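## Task

Put samples S1, S3 and S8 into the bucket adapters sitting in loading stand ST, adding water blanks as needed. Same rules as above: opposite adapters (1 with 3, 2 with 4) need equal-mass tubes in matching hole numbers; in each adapter holes 1+2 must equal holes 3+4 in mass, hole 5 being neutral. All tubes, spare blanks too, must end fully seated and upright in a well or hole of a level, upright rack or adapter standing on the table (adapters in the stand), held by nothing but gravity. Release, move clear (touching DONE or its housing is fine), then press DONE; it ends the job, and pressing it with a wrong load is worse than not pressing.

## Robot and tools

ROBOT. Two six-joint xArm-type arms, left_arm and right_arm, each ending in a parallel two-finger gripper with a wrist camera. Their roots sit at left_arm (+0.037, +0.342, 0) m and right_arm (+0.038, -0.323, 0) m in the scene frame. The names are just labels, not image sides. Either arm can be parked out of the way.

FRAME. One shared scene frame for everything: origin on the table top midway between the arms, +x out across the table, +z up, left_arm on the +y side. Positions in metres, orientations as quaternions written w first (qw, qx, qy, qz). The reported hand position can be a little off, more so when the arm reaches far.

GRIPPER GEOMETRY. The fingers extend along the gripper's own +z axis and close along its y axis. The reported end effector point lies between the pads when closed, about 2 cm short of the fingertips; closing pushes the tips roughly 10 mm further along +z.

THE 16-NUMBER ROW. Every motion argument is a single flat list of 16 numbers covering both arms: left_arm's x, y, z, qw, qx, qy, qz, opening, then right_arm's same eight. These are absolute target poses in the scene frame (not offsets), even for an arm meant to stay still: for that arm, resend its last reported position and the quaternion you have been using, plus the opening you want. Opening runs from -1 (closed) to +1 (fully open, 0.084 m). A target more than 0.6 m away from the arm's last reported position, measured along any axis of its gripper, gets the call refused. Each control step the controller also trims the command to within 70 mm and 16 degrees of the measured pose, favouring position over orientation if both cannot be met.

TOOLS.
- execute_actions {actions, pictures}: actions is a list holding zero or one item. Empty list: just report the state. {rows, steps}: up to 15 rows of 16 numbers, steps up to 15 (default 15), each step 1/30 s; the final row repeats if rows run out. {steps} alone: a pause of up to 300 steps counted from the previous result. pictures true/false chooses whether camera images come back (they do by default).
- move {target, speed}: target is one 16-number row as above; the grippers travel in straight lines, finishing together, over 0.5 to 10 s (cut off at 10 s). speed is m/s, 0.002 to 0.5, default 0.25; turning is capped at twice that in rad/s. The opening is applied at the start. Paths ignore obstacles and the other arm, and hands can lag, wander or overshoot speed, especially near full stretch.
- wait {seconds}: 0 to 10 s of letting the world run with no new command.
- zoom_image {camera, region}: enlarges a pixel box [x0, y0, x1, y1] (max 504 by 504) of the latest image from cam_head_left, cam_head_right, cam_high, cam_low, cam_left_wrist or cam_right_wrist (all 672x504).
- read_manual {section}: only licence text; no motion.
- finished_scene {scene}: closes the current scene by its number and reports success; irreversible.

READING RESULTS. The state line gives each gripper's position, quaternion and velocities. grip_measured is the actual finger opening on the -1..+1 scale. HELD marks steps where your row was partly or fully not sent; a 'pose unreachable' line names the arm whose command the clearance check altered. A 'Hand target' line shows where each arm is now heading. A move adds a 'move:' line ending in done, off_target, moving, held or fault, with limits such as paced (target clipped) or held (steps blocked; the arm may then jump faster than asked), plus each gripper's remaining distance. Since the arm only continues to its last clipped pose, check the reported pose and send the remainder. MOTOR HOT appears at 65 °C; at 80 °C an OVER-TEMPERATURE FAULT brakes that arm until it cools. A torque fault (contact load hitting a joint limit: waist and shoulder 55.8, elbow 46.5, forearm roll 25.1, wrist pitch and roll 17.6 N m, held weight included) makes the arm back off, freeze for 10 s and drop the rest of the call. The world keeps running while you compose replies.

GRASPING. To hold something, command an opening clearly lower than grip_measured; the bigger the gap, the harder the squeeze (about 24 N per pad max). Fast closing can crush harder. Echoing grip_measured gives a light hold that may let wide items slip.

SCENE ITEMS. All tubes are identical 50 mL tubes, so equal fill means equal mass (the empty tube weighs something too). Samples carry an orange cap dot with their ID; read their volume from the liquid level. Water blanks have a white dot printed with their mL. X3, grey dot, belongs to someone else: leave it in its well. Adapters show their number on the sides and holes 1 to 5 on top; in the rotor 1 faces 3 and 2 faces 4. DONE is a green key on a small sloped desk; push until it latches, only after releasing everything.

AVOID. Knocking or placing anything off the table (ends the scene). Arms colliding or pushing each other. Fast or deep contacts, slamming, dropping or tipping tubes and racks. Holding loads longer than needed (motor heat). Loose objects may occasionally be nudged by outside pushes, so recheck before finishing.

Each tool is called after ">>>" as name(argument=value, ...), one argument or row to a line, values as JSON.

## Session

>>> execute_actions(
  actions=[],
)

Scene clock: 0.00 s of 10400.00 s.
left_arm: end_effector_position=(+0.2229, -0.1873, +0.2869) grip_measured=+1.00 end_effector_quat_wxyz=(+0.637, +0.736, -0.223, -0.059) end_effector_velocity=(+0.001, -0.000, -0.000) end_effector_angular_velocity=(-0.000, -0.000, +0.002) | right_arm: end_effector_position=(+0.6130, -0.2521, +0.1674) grip_measured=+1.00 end_effector_quat_wxyz=(-0.401, -0.046, +0.790, +0.462) end_effector_velocity=(+0.000, -0.000, +0.000) end_effector_angular_velocity=(+0.001, -0.001, -0.001)
Joint positions: left_arm=[-0.946 -0.459 -0.682 -1.973 -1.295  1.564  0.084] | right_arm=[ 0.041 -1.266 -1.906  0.666 -1.826  2.619  0.084]
Joint velocities: left_arm=[ 0.    -0.001 -0.    -0.002 -0.     0.001  0.   ] | right_arm=[-0.    -0.    -0.001  0.001 -0.    -0.001 -0.   ]
Hand target (left_arm): +0.223, -0.187, +0.287; +0.637, +0.736, -0.223, -0.059
Hand target (right_arm): +0.613, -0.252, +0.167; -0.401, -0.046, +0.790, +0.462

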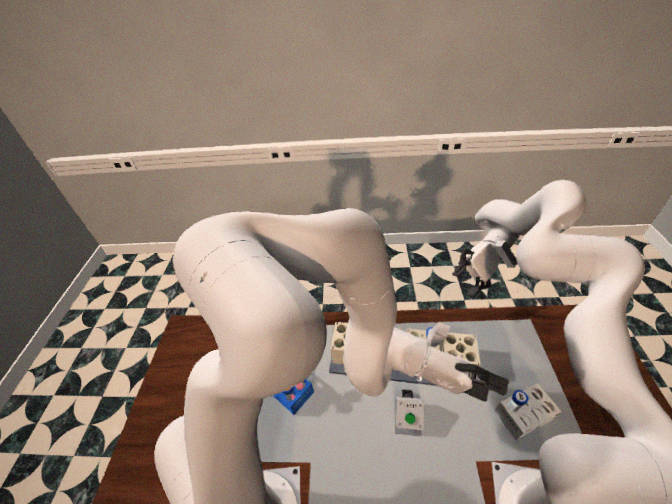

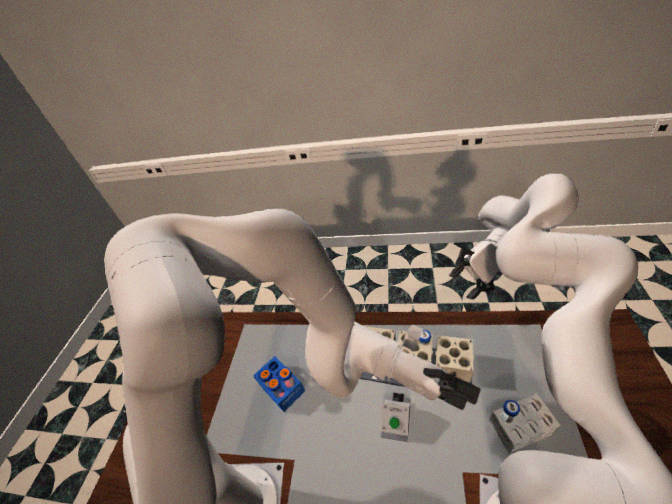

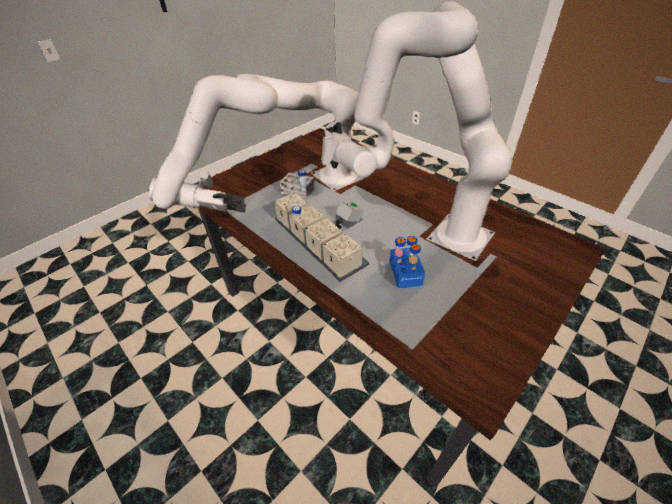

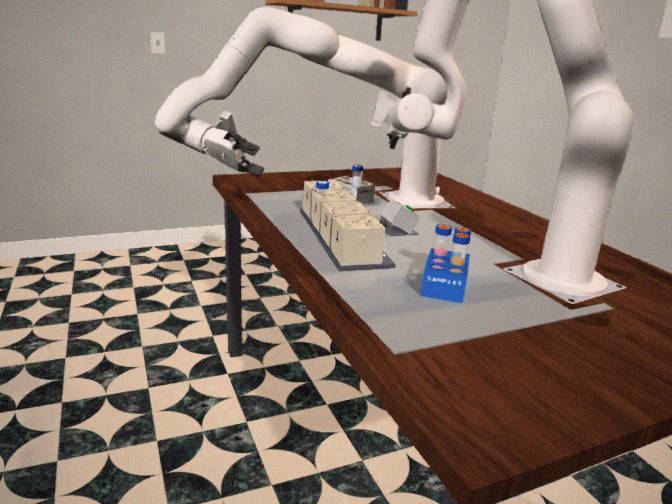

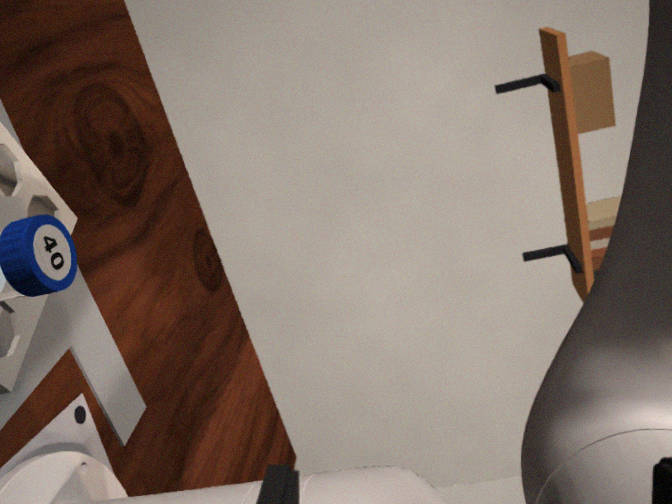

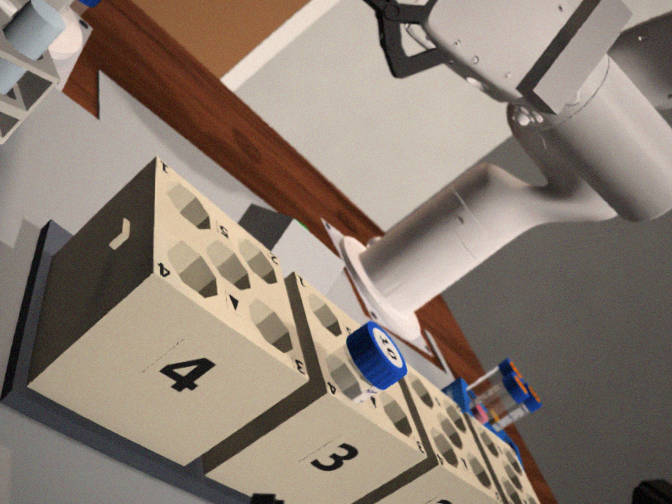

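>>> move(
  target=[0.26,0.2,0.38,0,1,0,0,0.3,0.613,-0.3,0.35,-0.401,-0.046,0.79,0.462,1],
  speed=0.4,
)

>>> move(
  target=[0.26,0.2,0.3,0,1,0,0,0.3,0.4,-0.15,0.36,0,1,0,0,0.3],
  speed=0.4,
)

>>> zoom_image(
  camera="cam_low",
  region=[400,210,500,310],
)

>>> zoom_image(
  camera="cam_high",
  region=[260,160,450,300],
)

Scene clock: 11.53 s of 10400.00 s.
left_arm: end_effector_position=(+0.2590, +0.1997, +0.3799) grip_measured=+0.29 end_effector_quat_wxyz=(+0.003, +1.000, +0.001, +0.002) end_effector_velocity=(-0.001, +0.001, -0.000) end_effector_angular_velocity=(+0.012, +0.002, +0.001) | right_arm: end_effector_position=(+0.6125, -0.3000, +0.3498) grip_measured=+1.00 end_effector_quat_wxyz=(-0.401, -0.046, +0.790, +0.462) end_effector_velocity=(-0.000, -0.000, +0.001) end_effector_angular_velocity=(-0.001, +0.001, -0.001)
Joint positions: left_arm=[-0.677  0.483 -0.56  -0.003 -1.037 -0.569  0.056] | right_arm=[-0.022 -1.015 -1.889  0.661 -2.038  2.735  0.084]
Joint velocities: left_arm=[-0.009 -0.002 -0.     0.01  -0.007 -0.014 -0.   ] | right_arm=[-0.001  0.001  0.001  0.001 -0.     0.002  0.   ]
Hand target (left_arm): +0.259, +0.200, +0.380; +0.002, +1.000, +0.001, +0.002
Hand target (right_arm): +0.612, -0.300, +0.350; -0.401, -0.046, +0.790, +0.462
Off the commanded pose (left_arm): 0.001 m, 0 deg.
Off the commanded pose (right_arm): 0.001 m, 0 deg.
After step 90, 5.90 s passed at rest.
move: done; limits=paced

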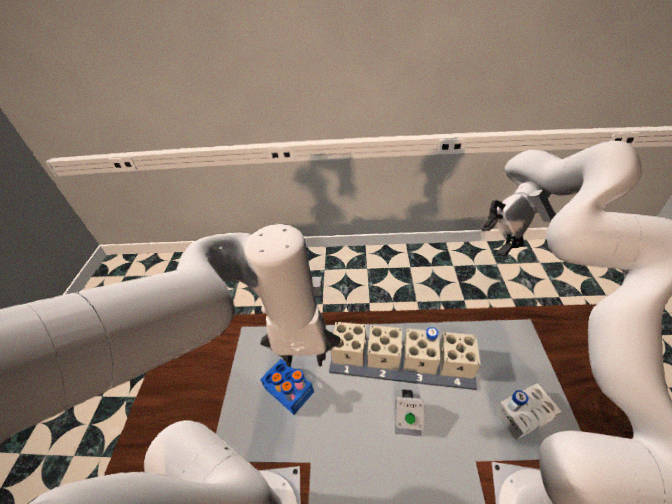

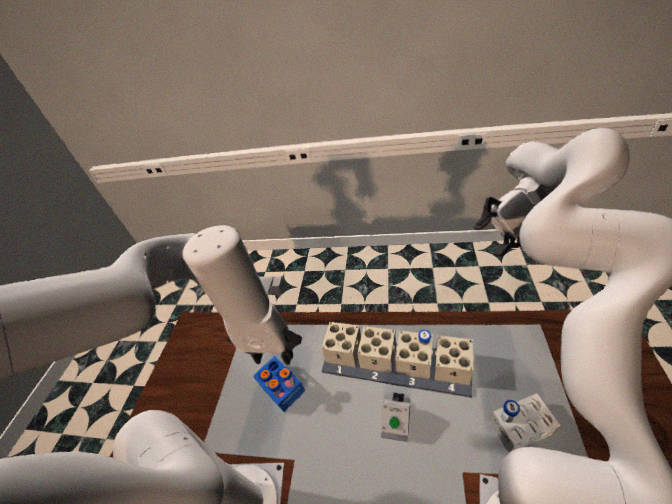

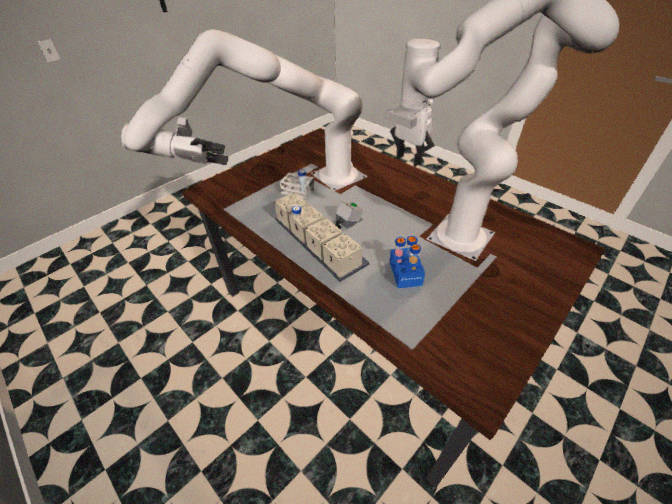

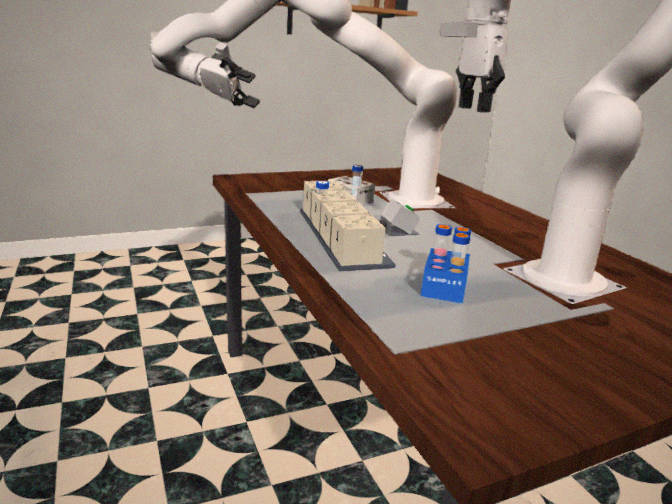

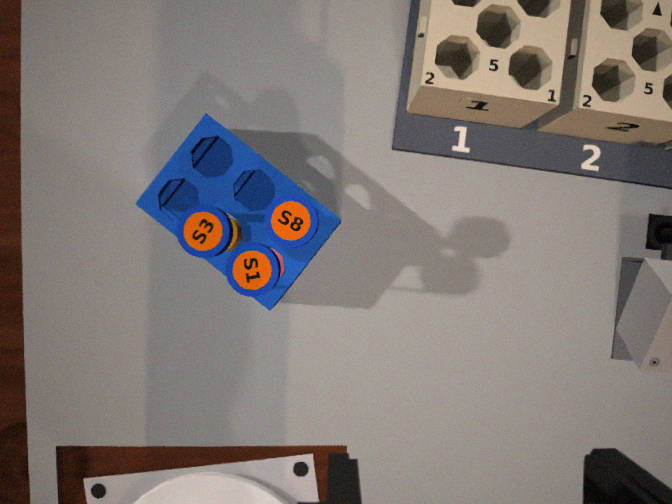

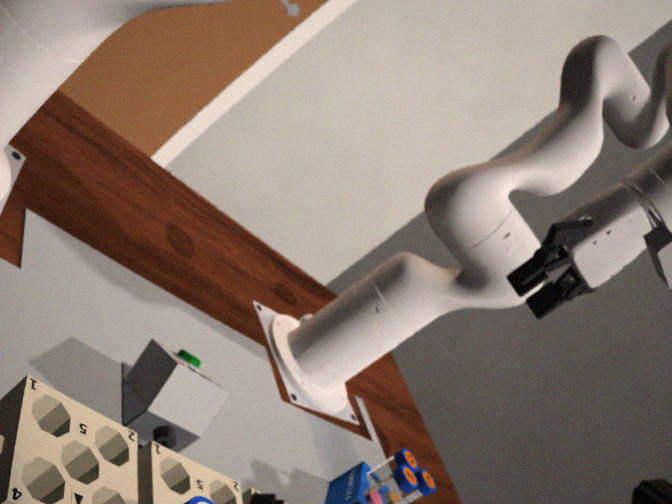

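Scene clock: 16.00 s of 10400.00 s.
left_arm: end_effector_position=(+0.2601, +0.2000, +0.3000) grip_measured=+0.29 end_effector_quat_wxyz=(-0.000, +1.000, +0.000, +0.000) end_effector_velocity=(-0.000, -0.000, -0.000) end_effector_angular_velocity=(-0.001, +0.000, +0.001) | right_arm: end_effector_position=(+0.3992, -0.1503, +0.3580) grip_measured=+0.29 end_effector_quat_wxyz=(+0.003, +1.000, +0.000, -0.002) end_effector_velocity=(-0.000, +0.001, +0.000) end_effector_angular_velocity=(+0.010, -0.006, +0.008)
Joint positions: left_arm=[-0.677  0.394 -0.429  0.    -0.823 -0.569  0.056] | right_arm=[ 0.621  0.061 -0.831 -0.004 -0.898  0.45   0.056]
Joint velocities: left_arm=[-0.     0.     0.    -0.001  0.001 -0.    -0.   ] | right_arm=[-0.002  0.006  0.005  0.008  0.009 -0.015  0.   ]
Hand target (left_arm): +0.260, +0.200, +0.300; -0.000, +1.000, +0.000, +0.000
Hand target (right_arm): +0.399, -0.150, +0.358; +0.002, +1.000, +0.001, -0.002
Off the commanded pose (left_arm): 0.000 m, 0 deg.
Off the commanded pose (right_arm): 0.002 m, 0 deg.
move: done

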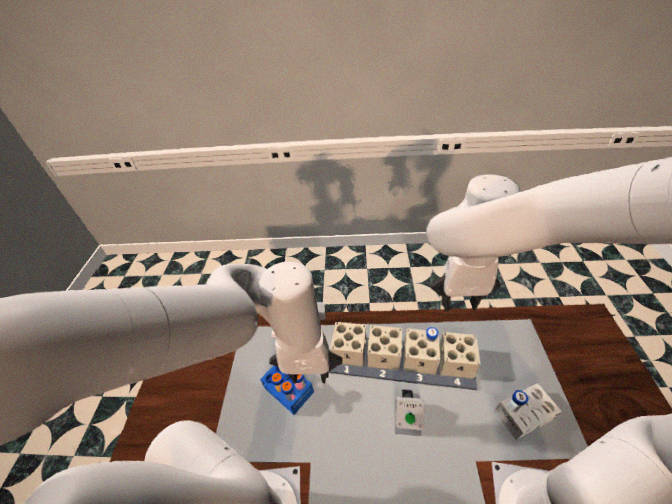

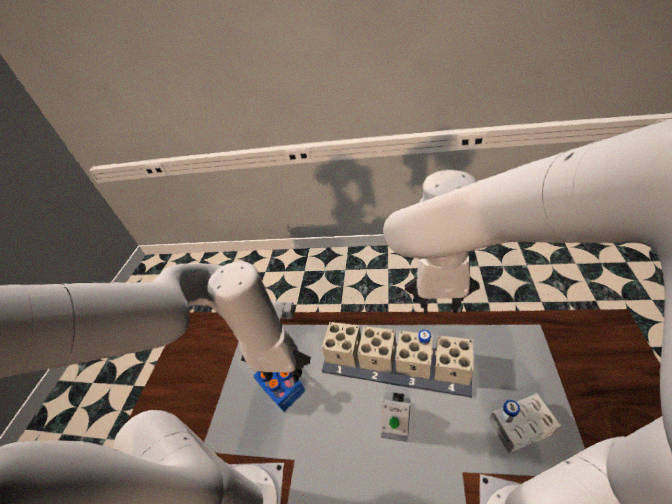

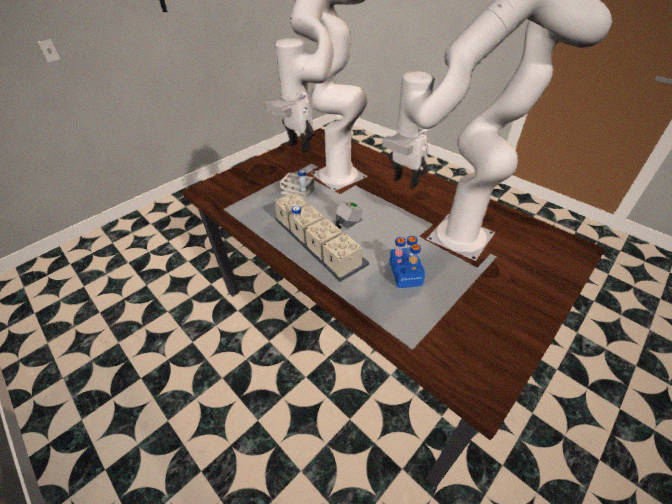

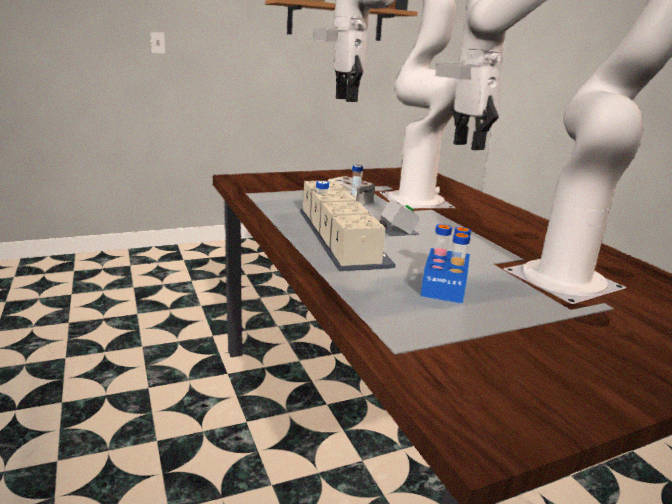

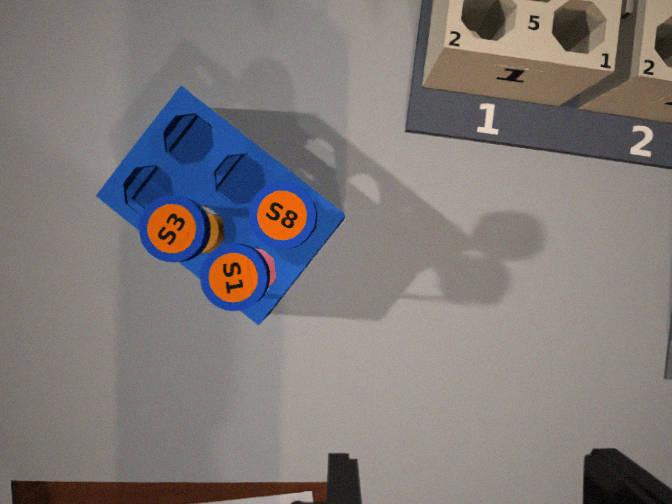

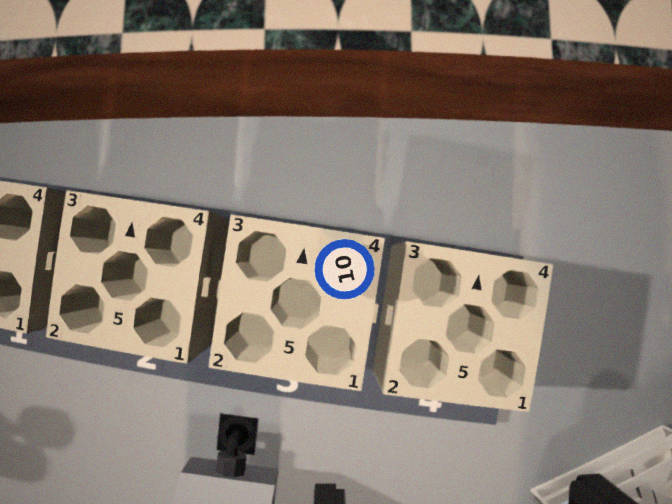

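Region (400, 210, 500, 310) of cam_low's 672x504 image, scaled by 5.040, with more detail than that image has.

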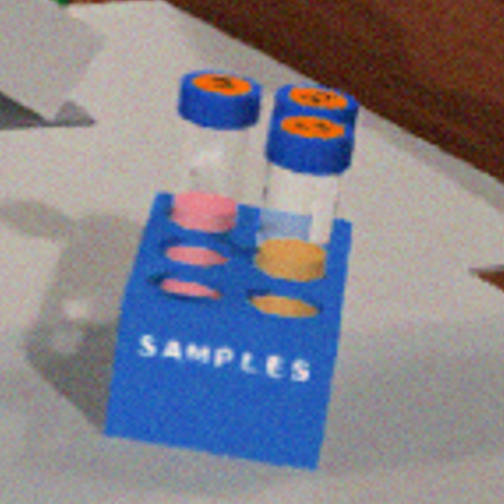

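Region (260, 160, 450, 300) of cam_high's 672x504 image, scaled by 2.653, with more detail than that image has; it fills the top 371 rows of this view, and the rest is white.

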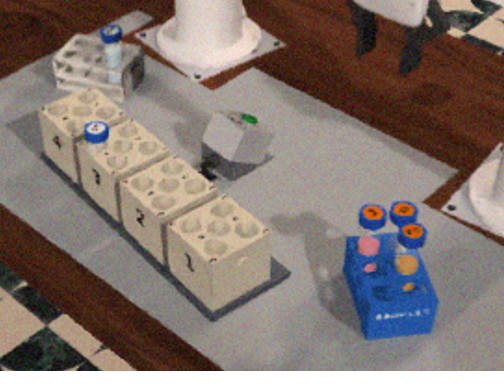

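>>> move(
  target=[0.346,0.2607,0.2,0,0.948,-0.317,0,0.3,0.4575,-0.129,0.2,0,1,0,0,0.3],
)

Scene clock: 32.03 s of 10400.00 s.
left_arm: end_effector_position=(+0.3461, +0.2609, +0.2003) grip_measured=+0.29 end_effector_quat_wxyz=(-0.001, +0.949, -0.317, +0.000) end_effector_velocity=(+0.002, +0.001, -0.002) end_effector_angular_velocity=(-0.009, +0.004, -0.009) | right_arm: end_effector_position=(+0.4576, -0.1293, +0.2007) grip_measured=+0.29 end_effector_quat_wxyz=(+0.000, +1.000, -0.000, +0.000) end_effector_velocity=(+0.000, +0.000, -0.002) end_effector_angular_velocity=(-0.001, +0.002, +0.001)
Joint positions: left_arm=[-0.368  0.026 -0.453  0.006 -0.478  0.379  0.056] | right_arm=[ 0.606 -0.304 -0.837 -0.002 -0.532  0.435  0.056]
Joint velocities: left_arm=[ 0.01  -0.009 -0.004 -0.021  0.003  0.038 -0.   ] | right_arm=[ 0.    -0.006 -0.001 -0.     0.003 -0.    -0.   ]
Hand target (left_arm): +0.346, +0.261, +0.200; -0.001, +0.948, -0.317, +0.000
Hand target (right_arm): +0.458, -0.129, +0.200; +0.000, +1.000, -0.000, +0.000
Off the commanded pose (left_arm): 0.000 m, 0 deg.
Off the commanded pose (right_arm): 0.001 m, 0 deg.
After step 90, 11.17 s passed at rest.
move: done

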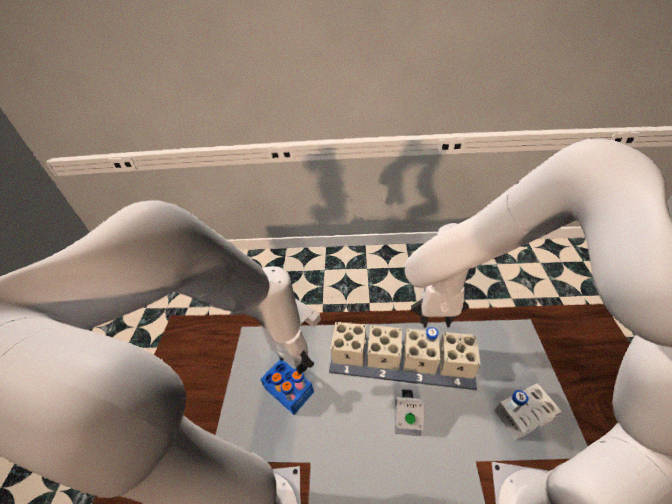

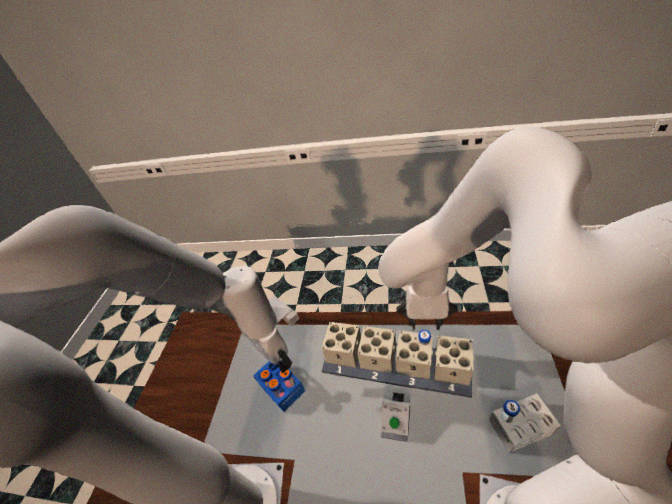

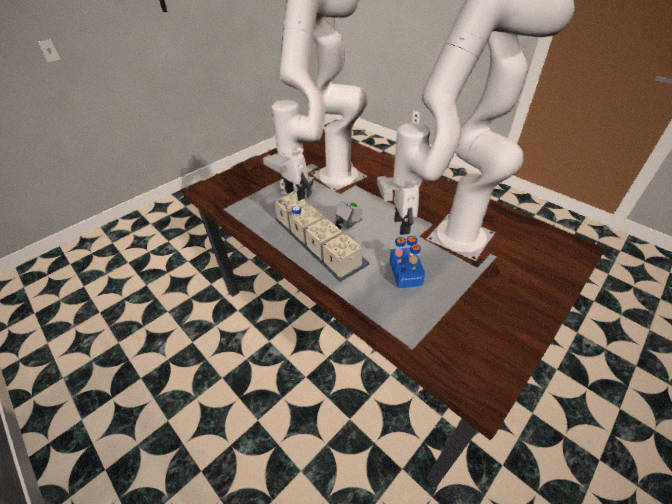

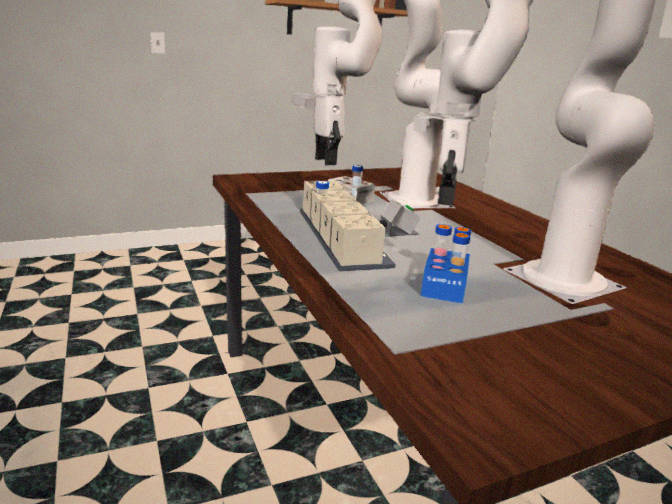

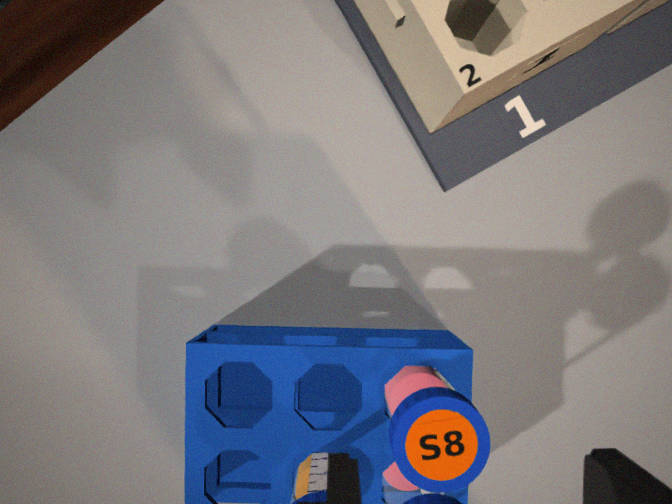

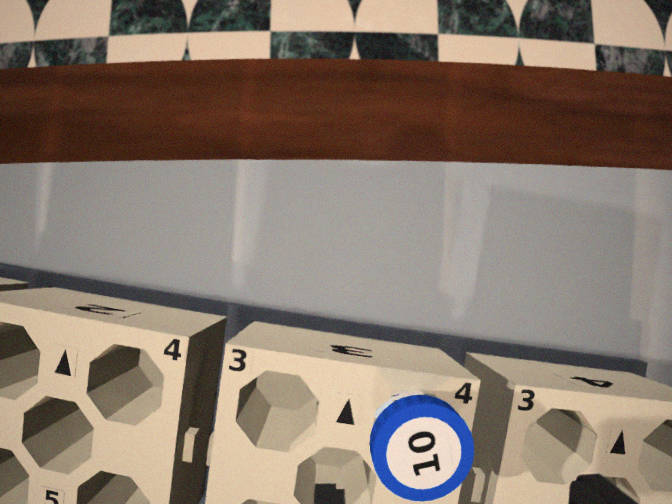

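>>> move(
  target=[0.3465,0.258,0.115,0,0.948,-0.317,0,0.3,0.458,-0.13,0.122,0,1,0,0,0.3],
  speed=0.15,
)

>>> execute_actions(
  actions=[
    {"rows":[[0.3465,0.258,0.115,0,0.948,-0.317,0,-0.6,0.458,-0.13,0.122,0,1,0,0,-0.6]],"steps":12},
  ],
  pictures=false,
)

>>> move(
  target=[0.3465,0.258,0.25,0,0.948,-0.317,0,-0.6,0.458,-0.13,0.23,0,1,0,0,-0.6],
  speed=0.15,
)

>>> move(
  target=[0.46,0.15,0.25,0,1,0,0,-0.6,0.436,-0.1015,0.225,0,1,0,0,-0.6],
  speed=0.2,
)

Scene clock: 47.87 s of 10400.00 s.
left_arm: end_effector_position=(+0.3466, +0.2581, +0.1153) grip_measured=+0.29 end_effector_quat_wxyz=(-0.000, +0.948, -0.317, +0.000) end_effector_velocity=(+0.001, -0.000, -0.002) end_effector_angular_velocity=(+0.000, +0.000, -0.000) | right_arm: end_effector_position=(+0.4582, -0.1300, +0.1224) grip_measured=+0.29 end_effector_quat_wxyz=(+0.000, +1.000, -0.000, +0.000) end_effector_velocity=(+0.000, -0.000, -0.001) end_effector_angular_velocity=(-0.001, +0.001, +0.000)
Joint positions: left_arm=[-0.375 -0.219 -0.43   0.002 -0.212  0.377  0.056] | right_arm=[ 0.604 -0.459 -0.817 -0.001 -0.357  0.432  0.056]
Joint velocities: left_arm=[-0.    -0.008 -0.002  0.     0.006 -0.001  0.   ] | right_arm=[-0.    -0.003 -0.001 -0.     0.001 -0.    -0.   ]
Hand target (left_arm): +0.347, +0.258, +0.115; -0.000, +0.948, -0.317, -0.000
Hand target (right_arm): +0.458, -0.130, +0.122; +0.000, +1.000, -0.000, +0.000
Off the commanded pose (left_arm): 0.000 m, 0 deg.
Off the commanded pose (right_arm): 0.000 m, 0 deg.
After step 90, 11.67 s passed at rest.
move: done

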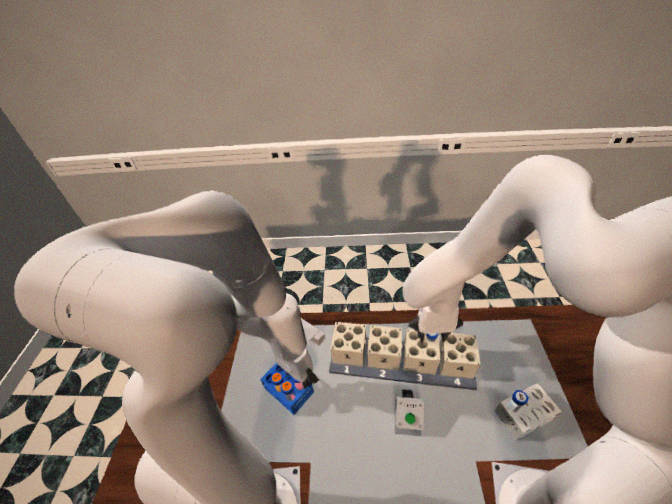

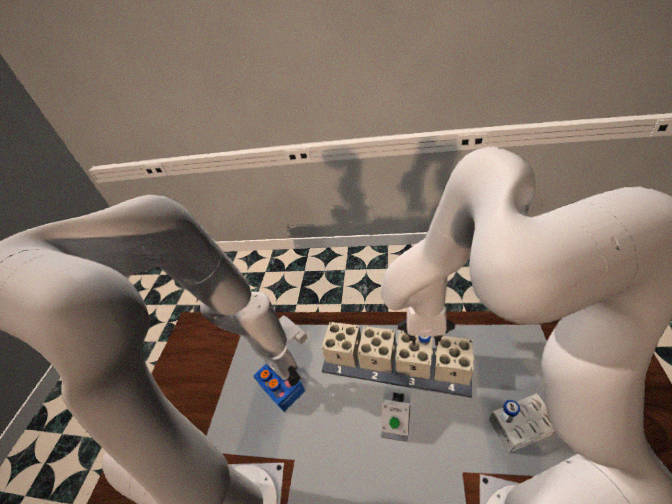

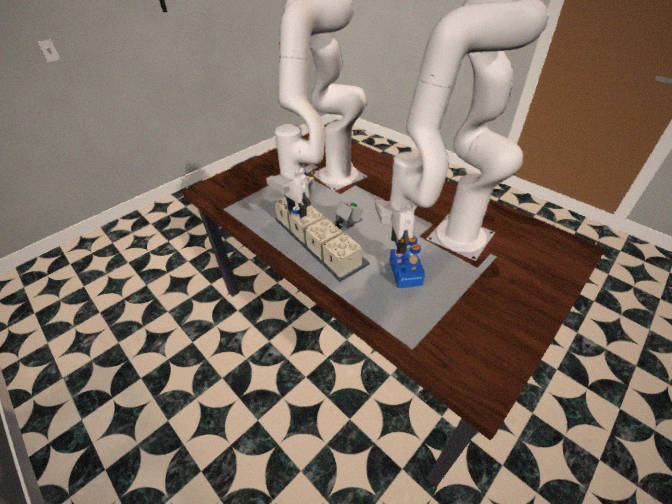

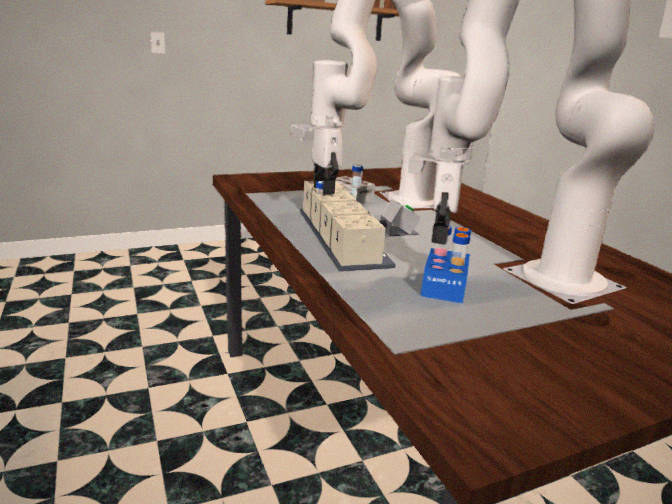

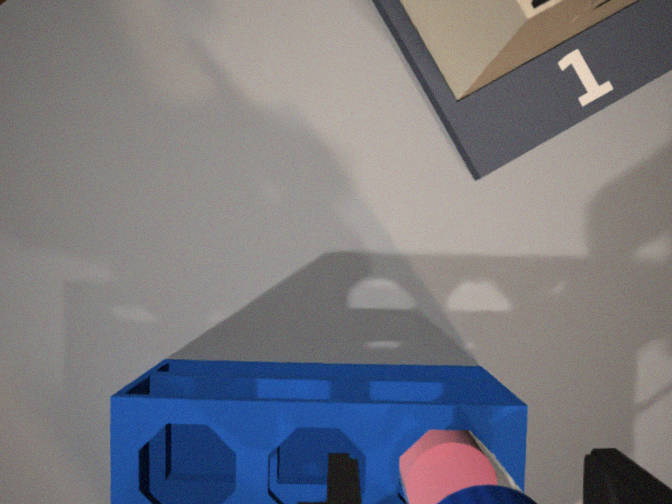

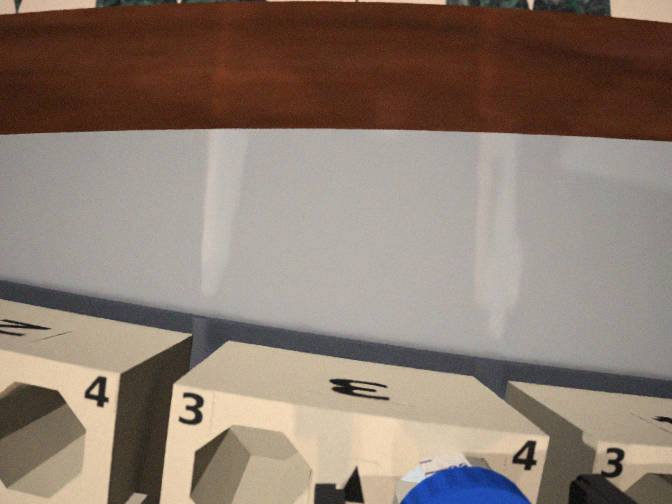

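Scene clock: 48.27 s of 10400.00 s.
left_arm: end_effector_position=(+0.3466, +0.2580, +0.1150) grip_measured=-0.26 end_effector_quat_wxyz=(-0.000, +0.948, -0.317, +0.000) end_effector_velocity=(-0.001, -0.000, -0.000) end_effector_angular_velocity=(-0.001, +0.001, -0.000) | right_arm: end_effector_position=(+0.4582, -0.1299, +0.1221) grip_measured=-0.26 end_effector_quat_wxyz=(-0.000, +1.000, +0.000, +0.000) end_effector_velocity=(-0.000, +0.000, -0.000) end_effector_angular_velocity=(+0.000, +0.000, -0.001)
Joint positions: left_arm=[-0.375 -0.219 -0.43   0.    -0.211  0.379  0.033] | right_arm=[ 0.604 -0.46  -0.817 -0.    -0.356  0.431  0.033]
Joint velocities: left_arm=[-0.     0.     0.001 -0.003  0.     0.003  0.   ] | right_arm=[ 0.001 -0.001  0.     0.001  0.001  0.     0.   ]
Hand target (left_arm): +0.347, +0.258, +0.115; -0.000, +0.948, -0.317, -0.000
Hand target (right_arm): +0.458, -0.130, +0.122; -0.000, +1.000, -0.000, +0.000
Off the commanded pose (left_arm): 0.000 m, 0 deg.
Off the commanded pose (right_arm): 0.000 m, 0 deg.
Steps of this call (steps 1 to 12: all 12 steps of this action). Readings (end_effector_position):
1: left_arm (+0.3467, +0.2581, +0.1152) | right_arm (+0.4582, -0.1300, +0.1224)
2: left_arm (+0.3466, +0.2581, +0.1152) | right_arm (+0.4581, -0.1300, +0.1223)
4: left_arm (+0.3466, +0.2580, +0.1151) | right_arm (+0.4581, -0.1300, +0.1222)
8: left_arm (+0.3466, +0.2580, +0.1151) | right_arm (+0.4582, -0.1299, +0.1222)
12: the state above

Scene clock: 49.97 s of 10400.00 s.
left_arm: end_effector_position=(+0.3462, +0.2579, +0.2496) grip_measured=-0.26 end_effector_quat_wxyz=(+0.000, +0.948, -0.317, -0.000) end_effector_velocity=(+0.000, -0.000, +0.003) end_effector_angular_velocity=(-0.001, -0.002, +0.001) | right_arm: end_effector_position=(+0.4578, -0.1299, +0.2295) grip_measured=-0.26 end_effector_quat_wxyz=(-0.000, +1.000, +0.000, -0.000) end_effector_velocity=(+0.000, +0.000, +0.001) end_effector_angular_velocity=(+0.000, -0.001, +0.001)
Joint positions: left_arm=[-0.375  0.132 -0.497 -0.001 -0.629  0.38   0.033] | right_arm=[ 0.604 -0.255 -0.853  0.001 -0.599  0.429  0.033]
Joint velocities: left_arm=[ 0.     0.007 -0.002 -0.001 -0.007 -0.    -0.   ] | right_arm=[ 0.     0.002 -0.001 -0.    -0.002 -0.001  0.   ]
Hand target (left_arm): +0.346, +0.258, +0.250; +0.000, +0.948, -0.317, +0.000
Hand target (right_arm): +0.458, -0.130, +0.230; -0.000, +1.000, +0.000, -0.000
Off the commanded pose (left_arm): 0.000 m, 0 deg.
Off the commanded pose (right_arm): 0.001 m, 0 deg.
move: done

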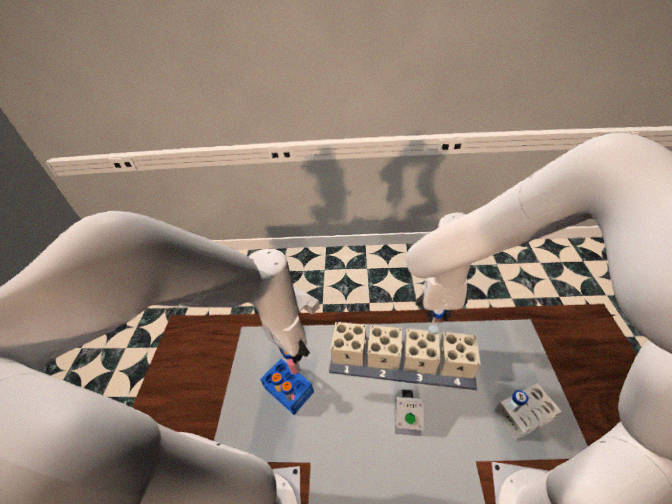

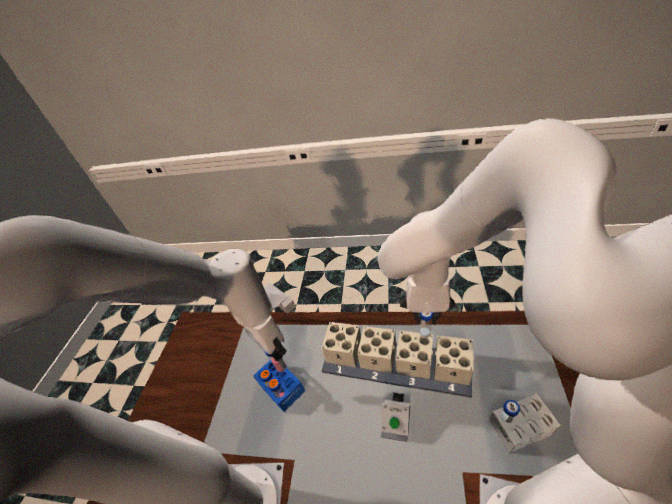

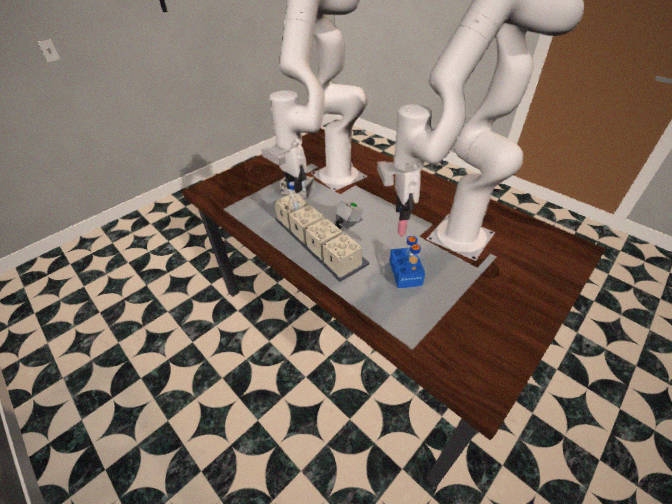

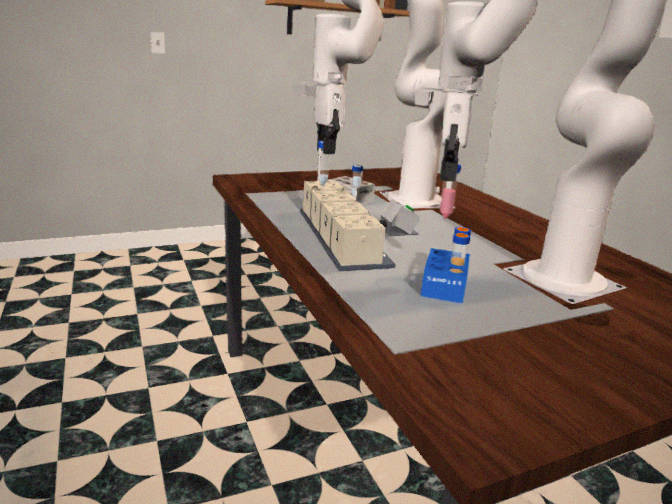

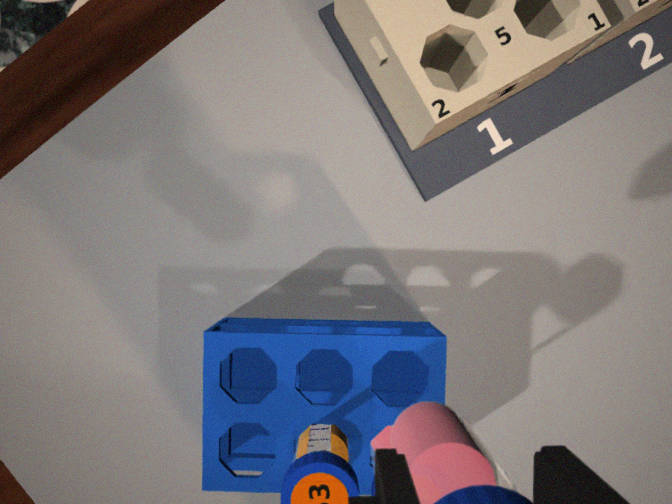

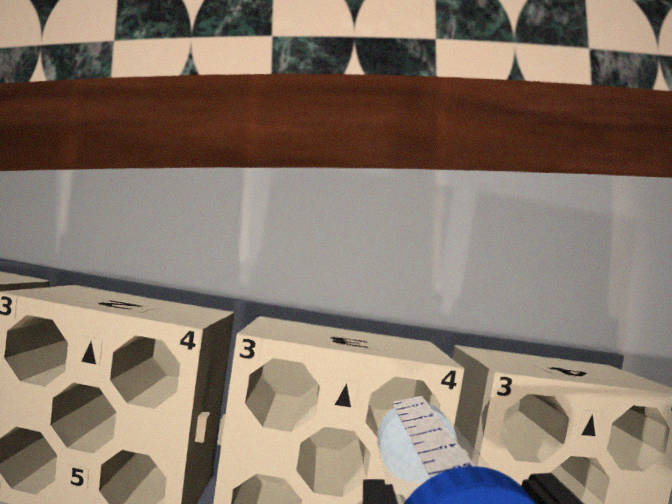

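Scene clock: 52.10 s of 10400.00 s.
left_arm: end_effector_position=(+0.4599, +0.1503, +0.2502) grip_measured=-0.26 end_effector_quat_wxyz=(+0.000, +1.000, -0.000, -0.000) end_effector_velocity=(+0.001, -0.002, -0.000) end_effector_angular_velocity=(+0.004, +0.000, +0.008) | right_arm: end_effector_position=(+0.4361, -0.1016, +0.2250) grip_measured=-0.26 end_effector_quat_wxyz=(+0.000, +1.000, -0.000, -0.000) end_effector_velocity=(-0.000, +0.000, +0.000) end_effector_angular_velocity=(-0.000, +0.000, -0.001)
Joint positions: left_arm=[-0.535 -0.227 -0.875 -0.002 -0.648 -0.424  0.033] | right_arm=[ 0.681 -0.248 -0.832 -0.    -0.584  0.508  0.033]
Joint velocities: left_arm=[-0.004 -0.006 -0.007  0.006 -0.003 -0.017 -0.   ] | right_arm=[ 0.001  0.001  0.    -0.    -0.001  0.003  0.   ]
Hand target (left_arm): +0.460, +0.150, +0.250; +0.000, +1.000, -0.000, -0.000
Hand target (right_arm): +0.436, -0.102, +0.225; +0.000, +1.000, -0.000, -0.000
Off the commanded pose (left_arm): 0.000 m, 0 deg.
Off the commanded pose (right_arm): 0.000 m, 0 deg.
move: done

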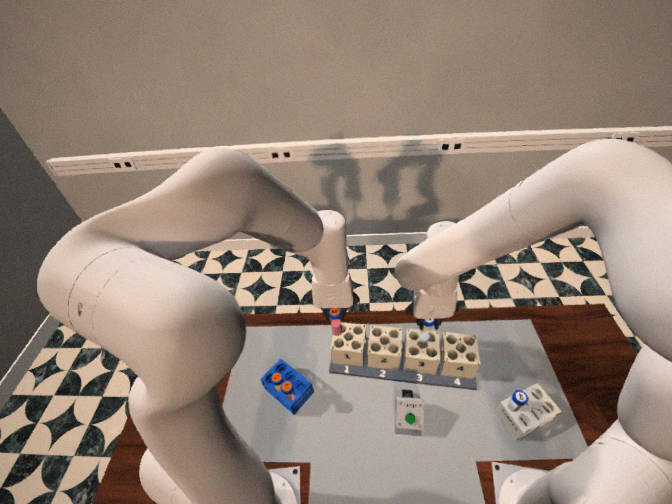

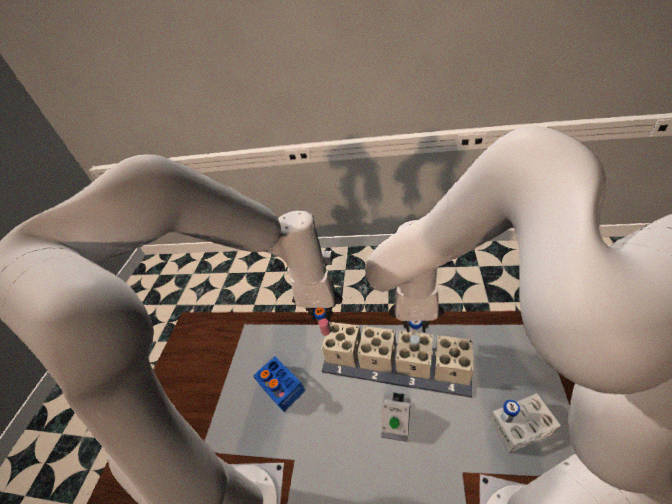

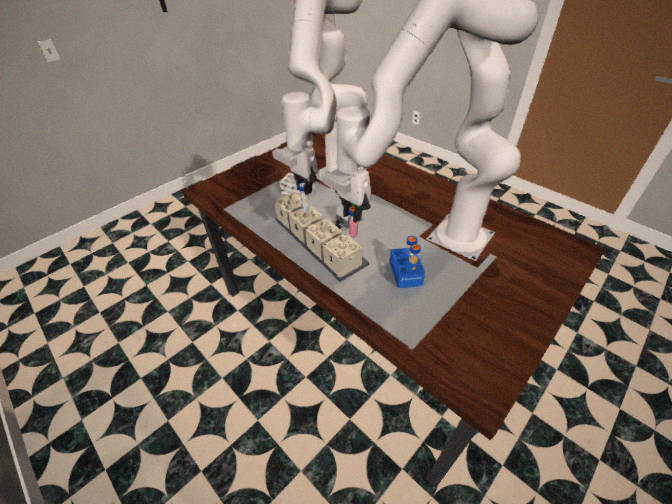

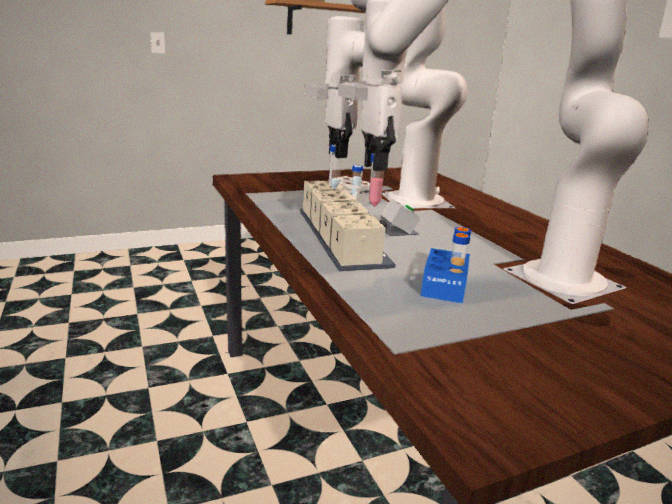

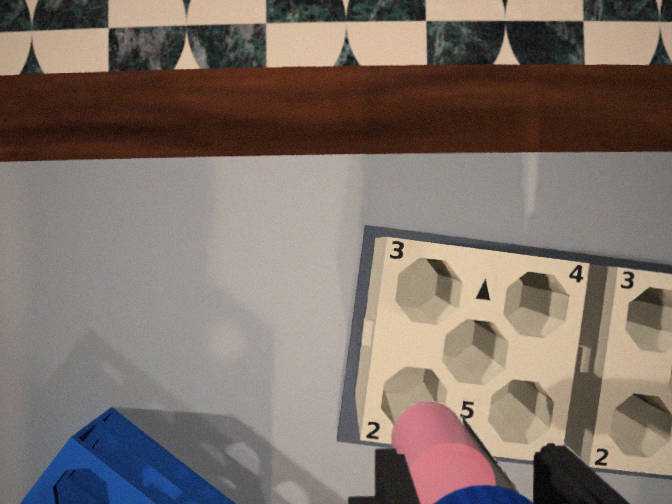

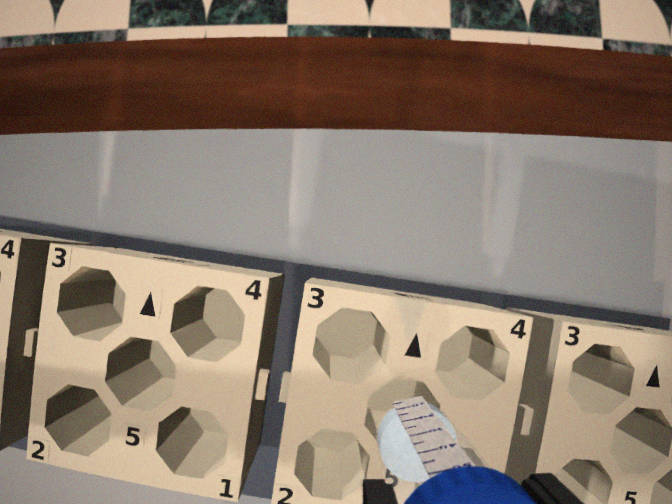

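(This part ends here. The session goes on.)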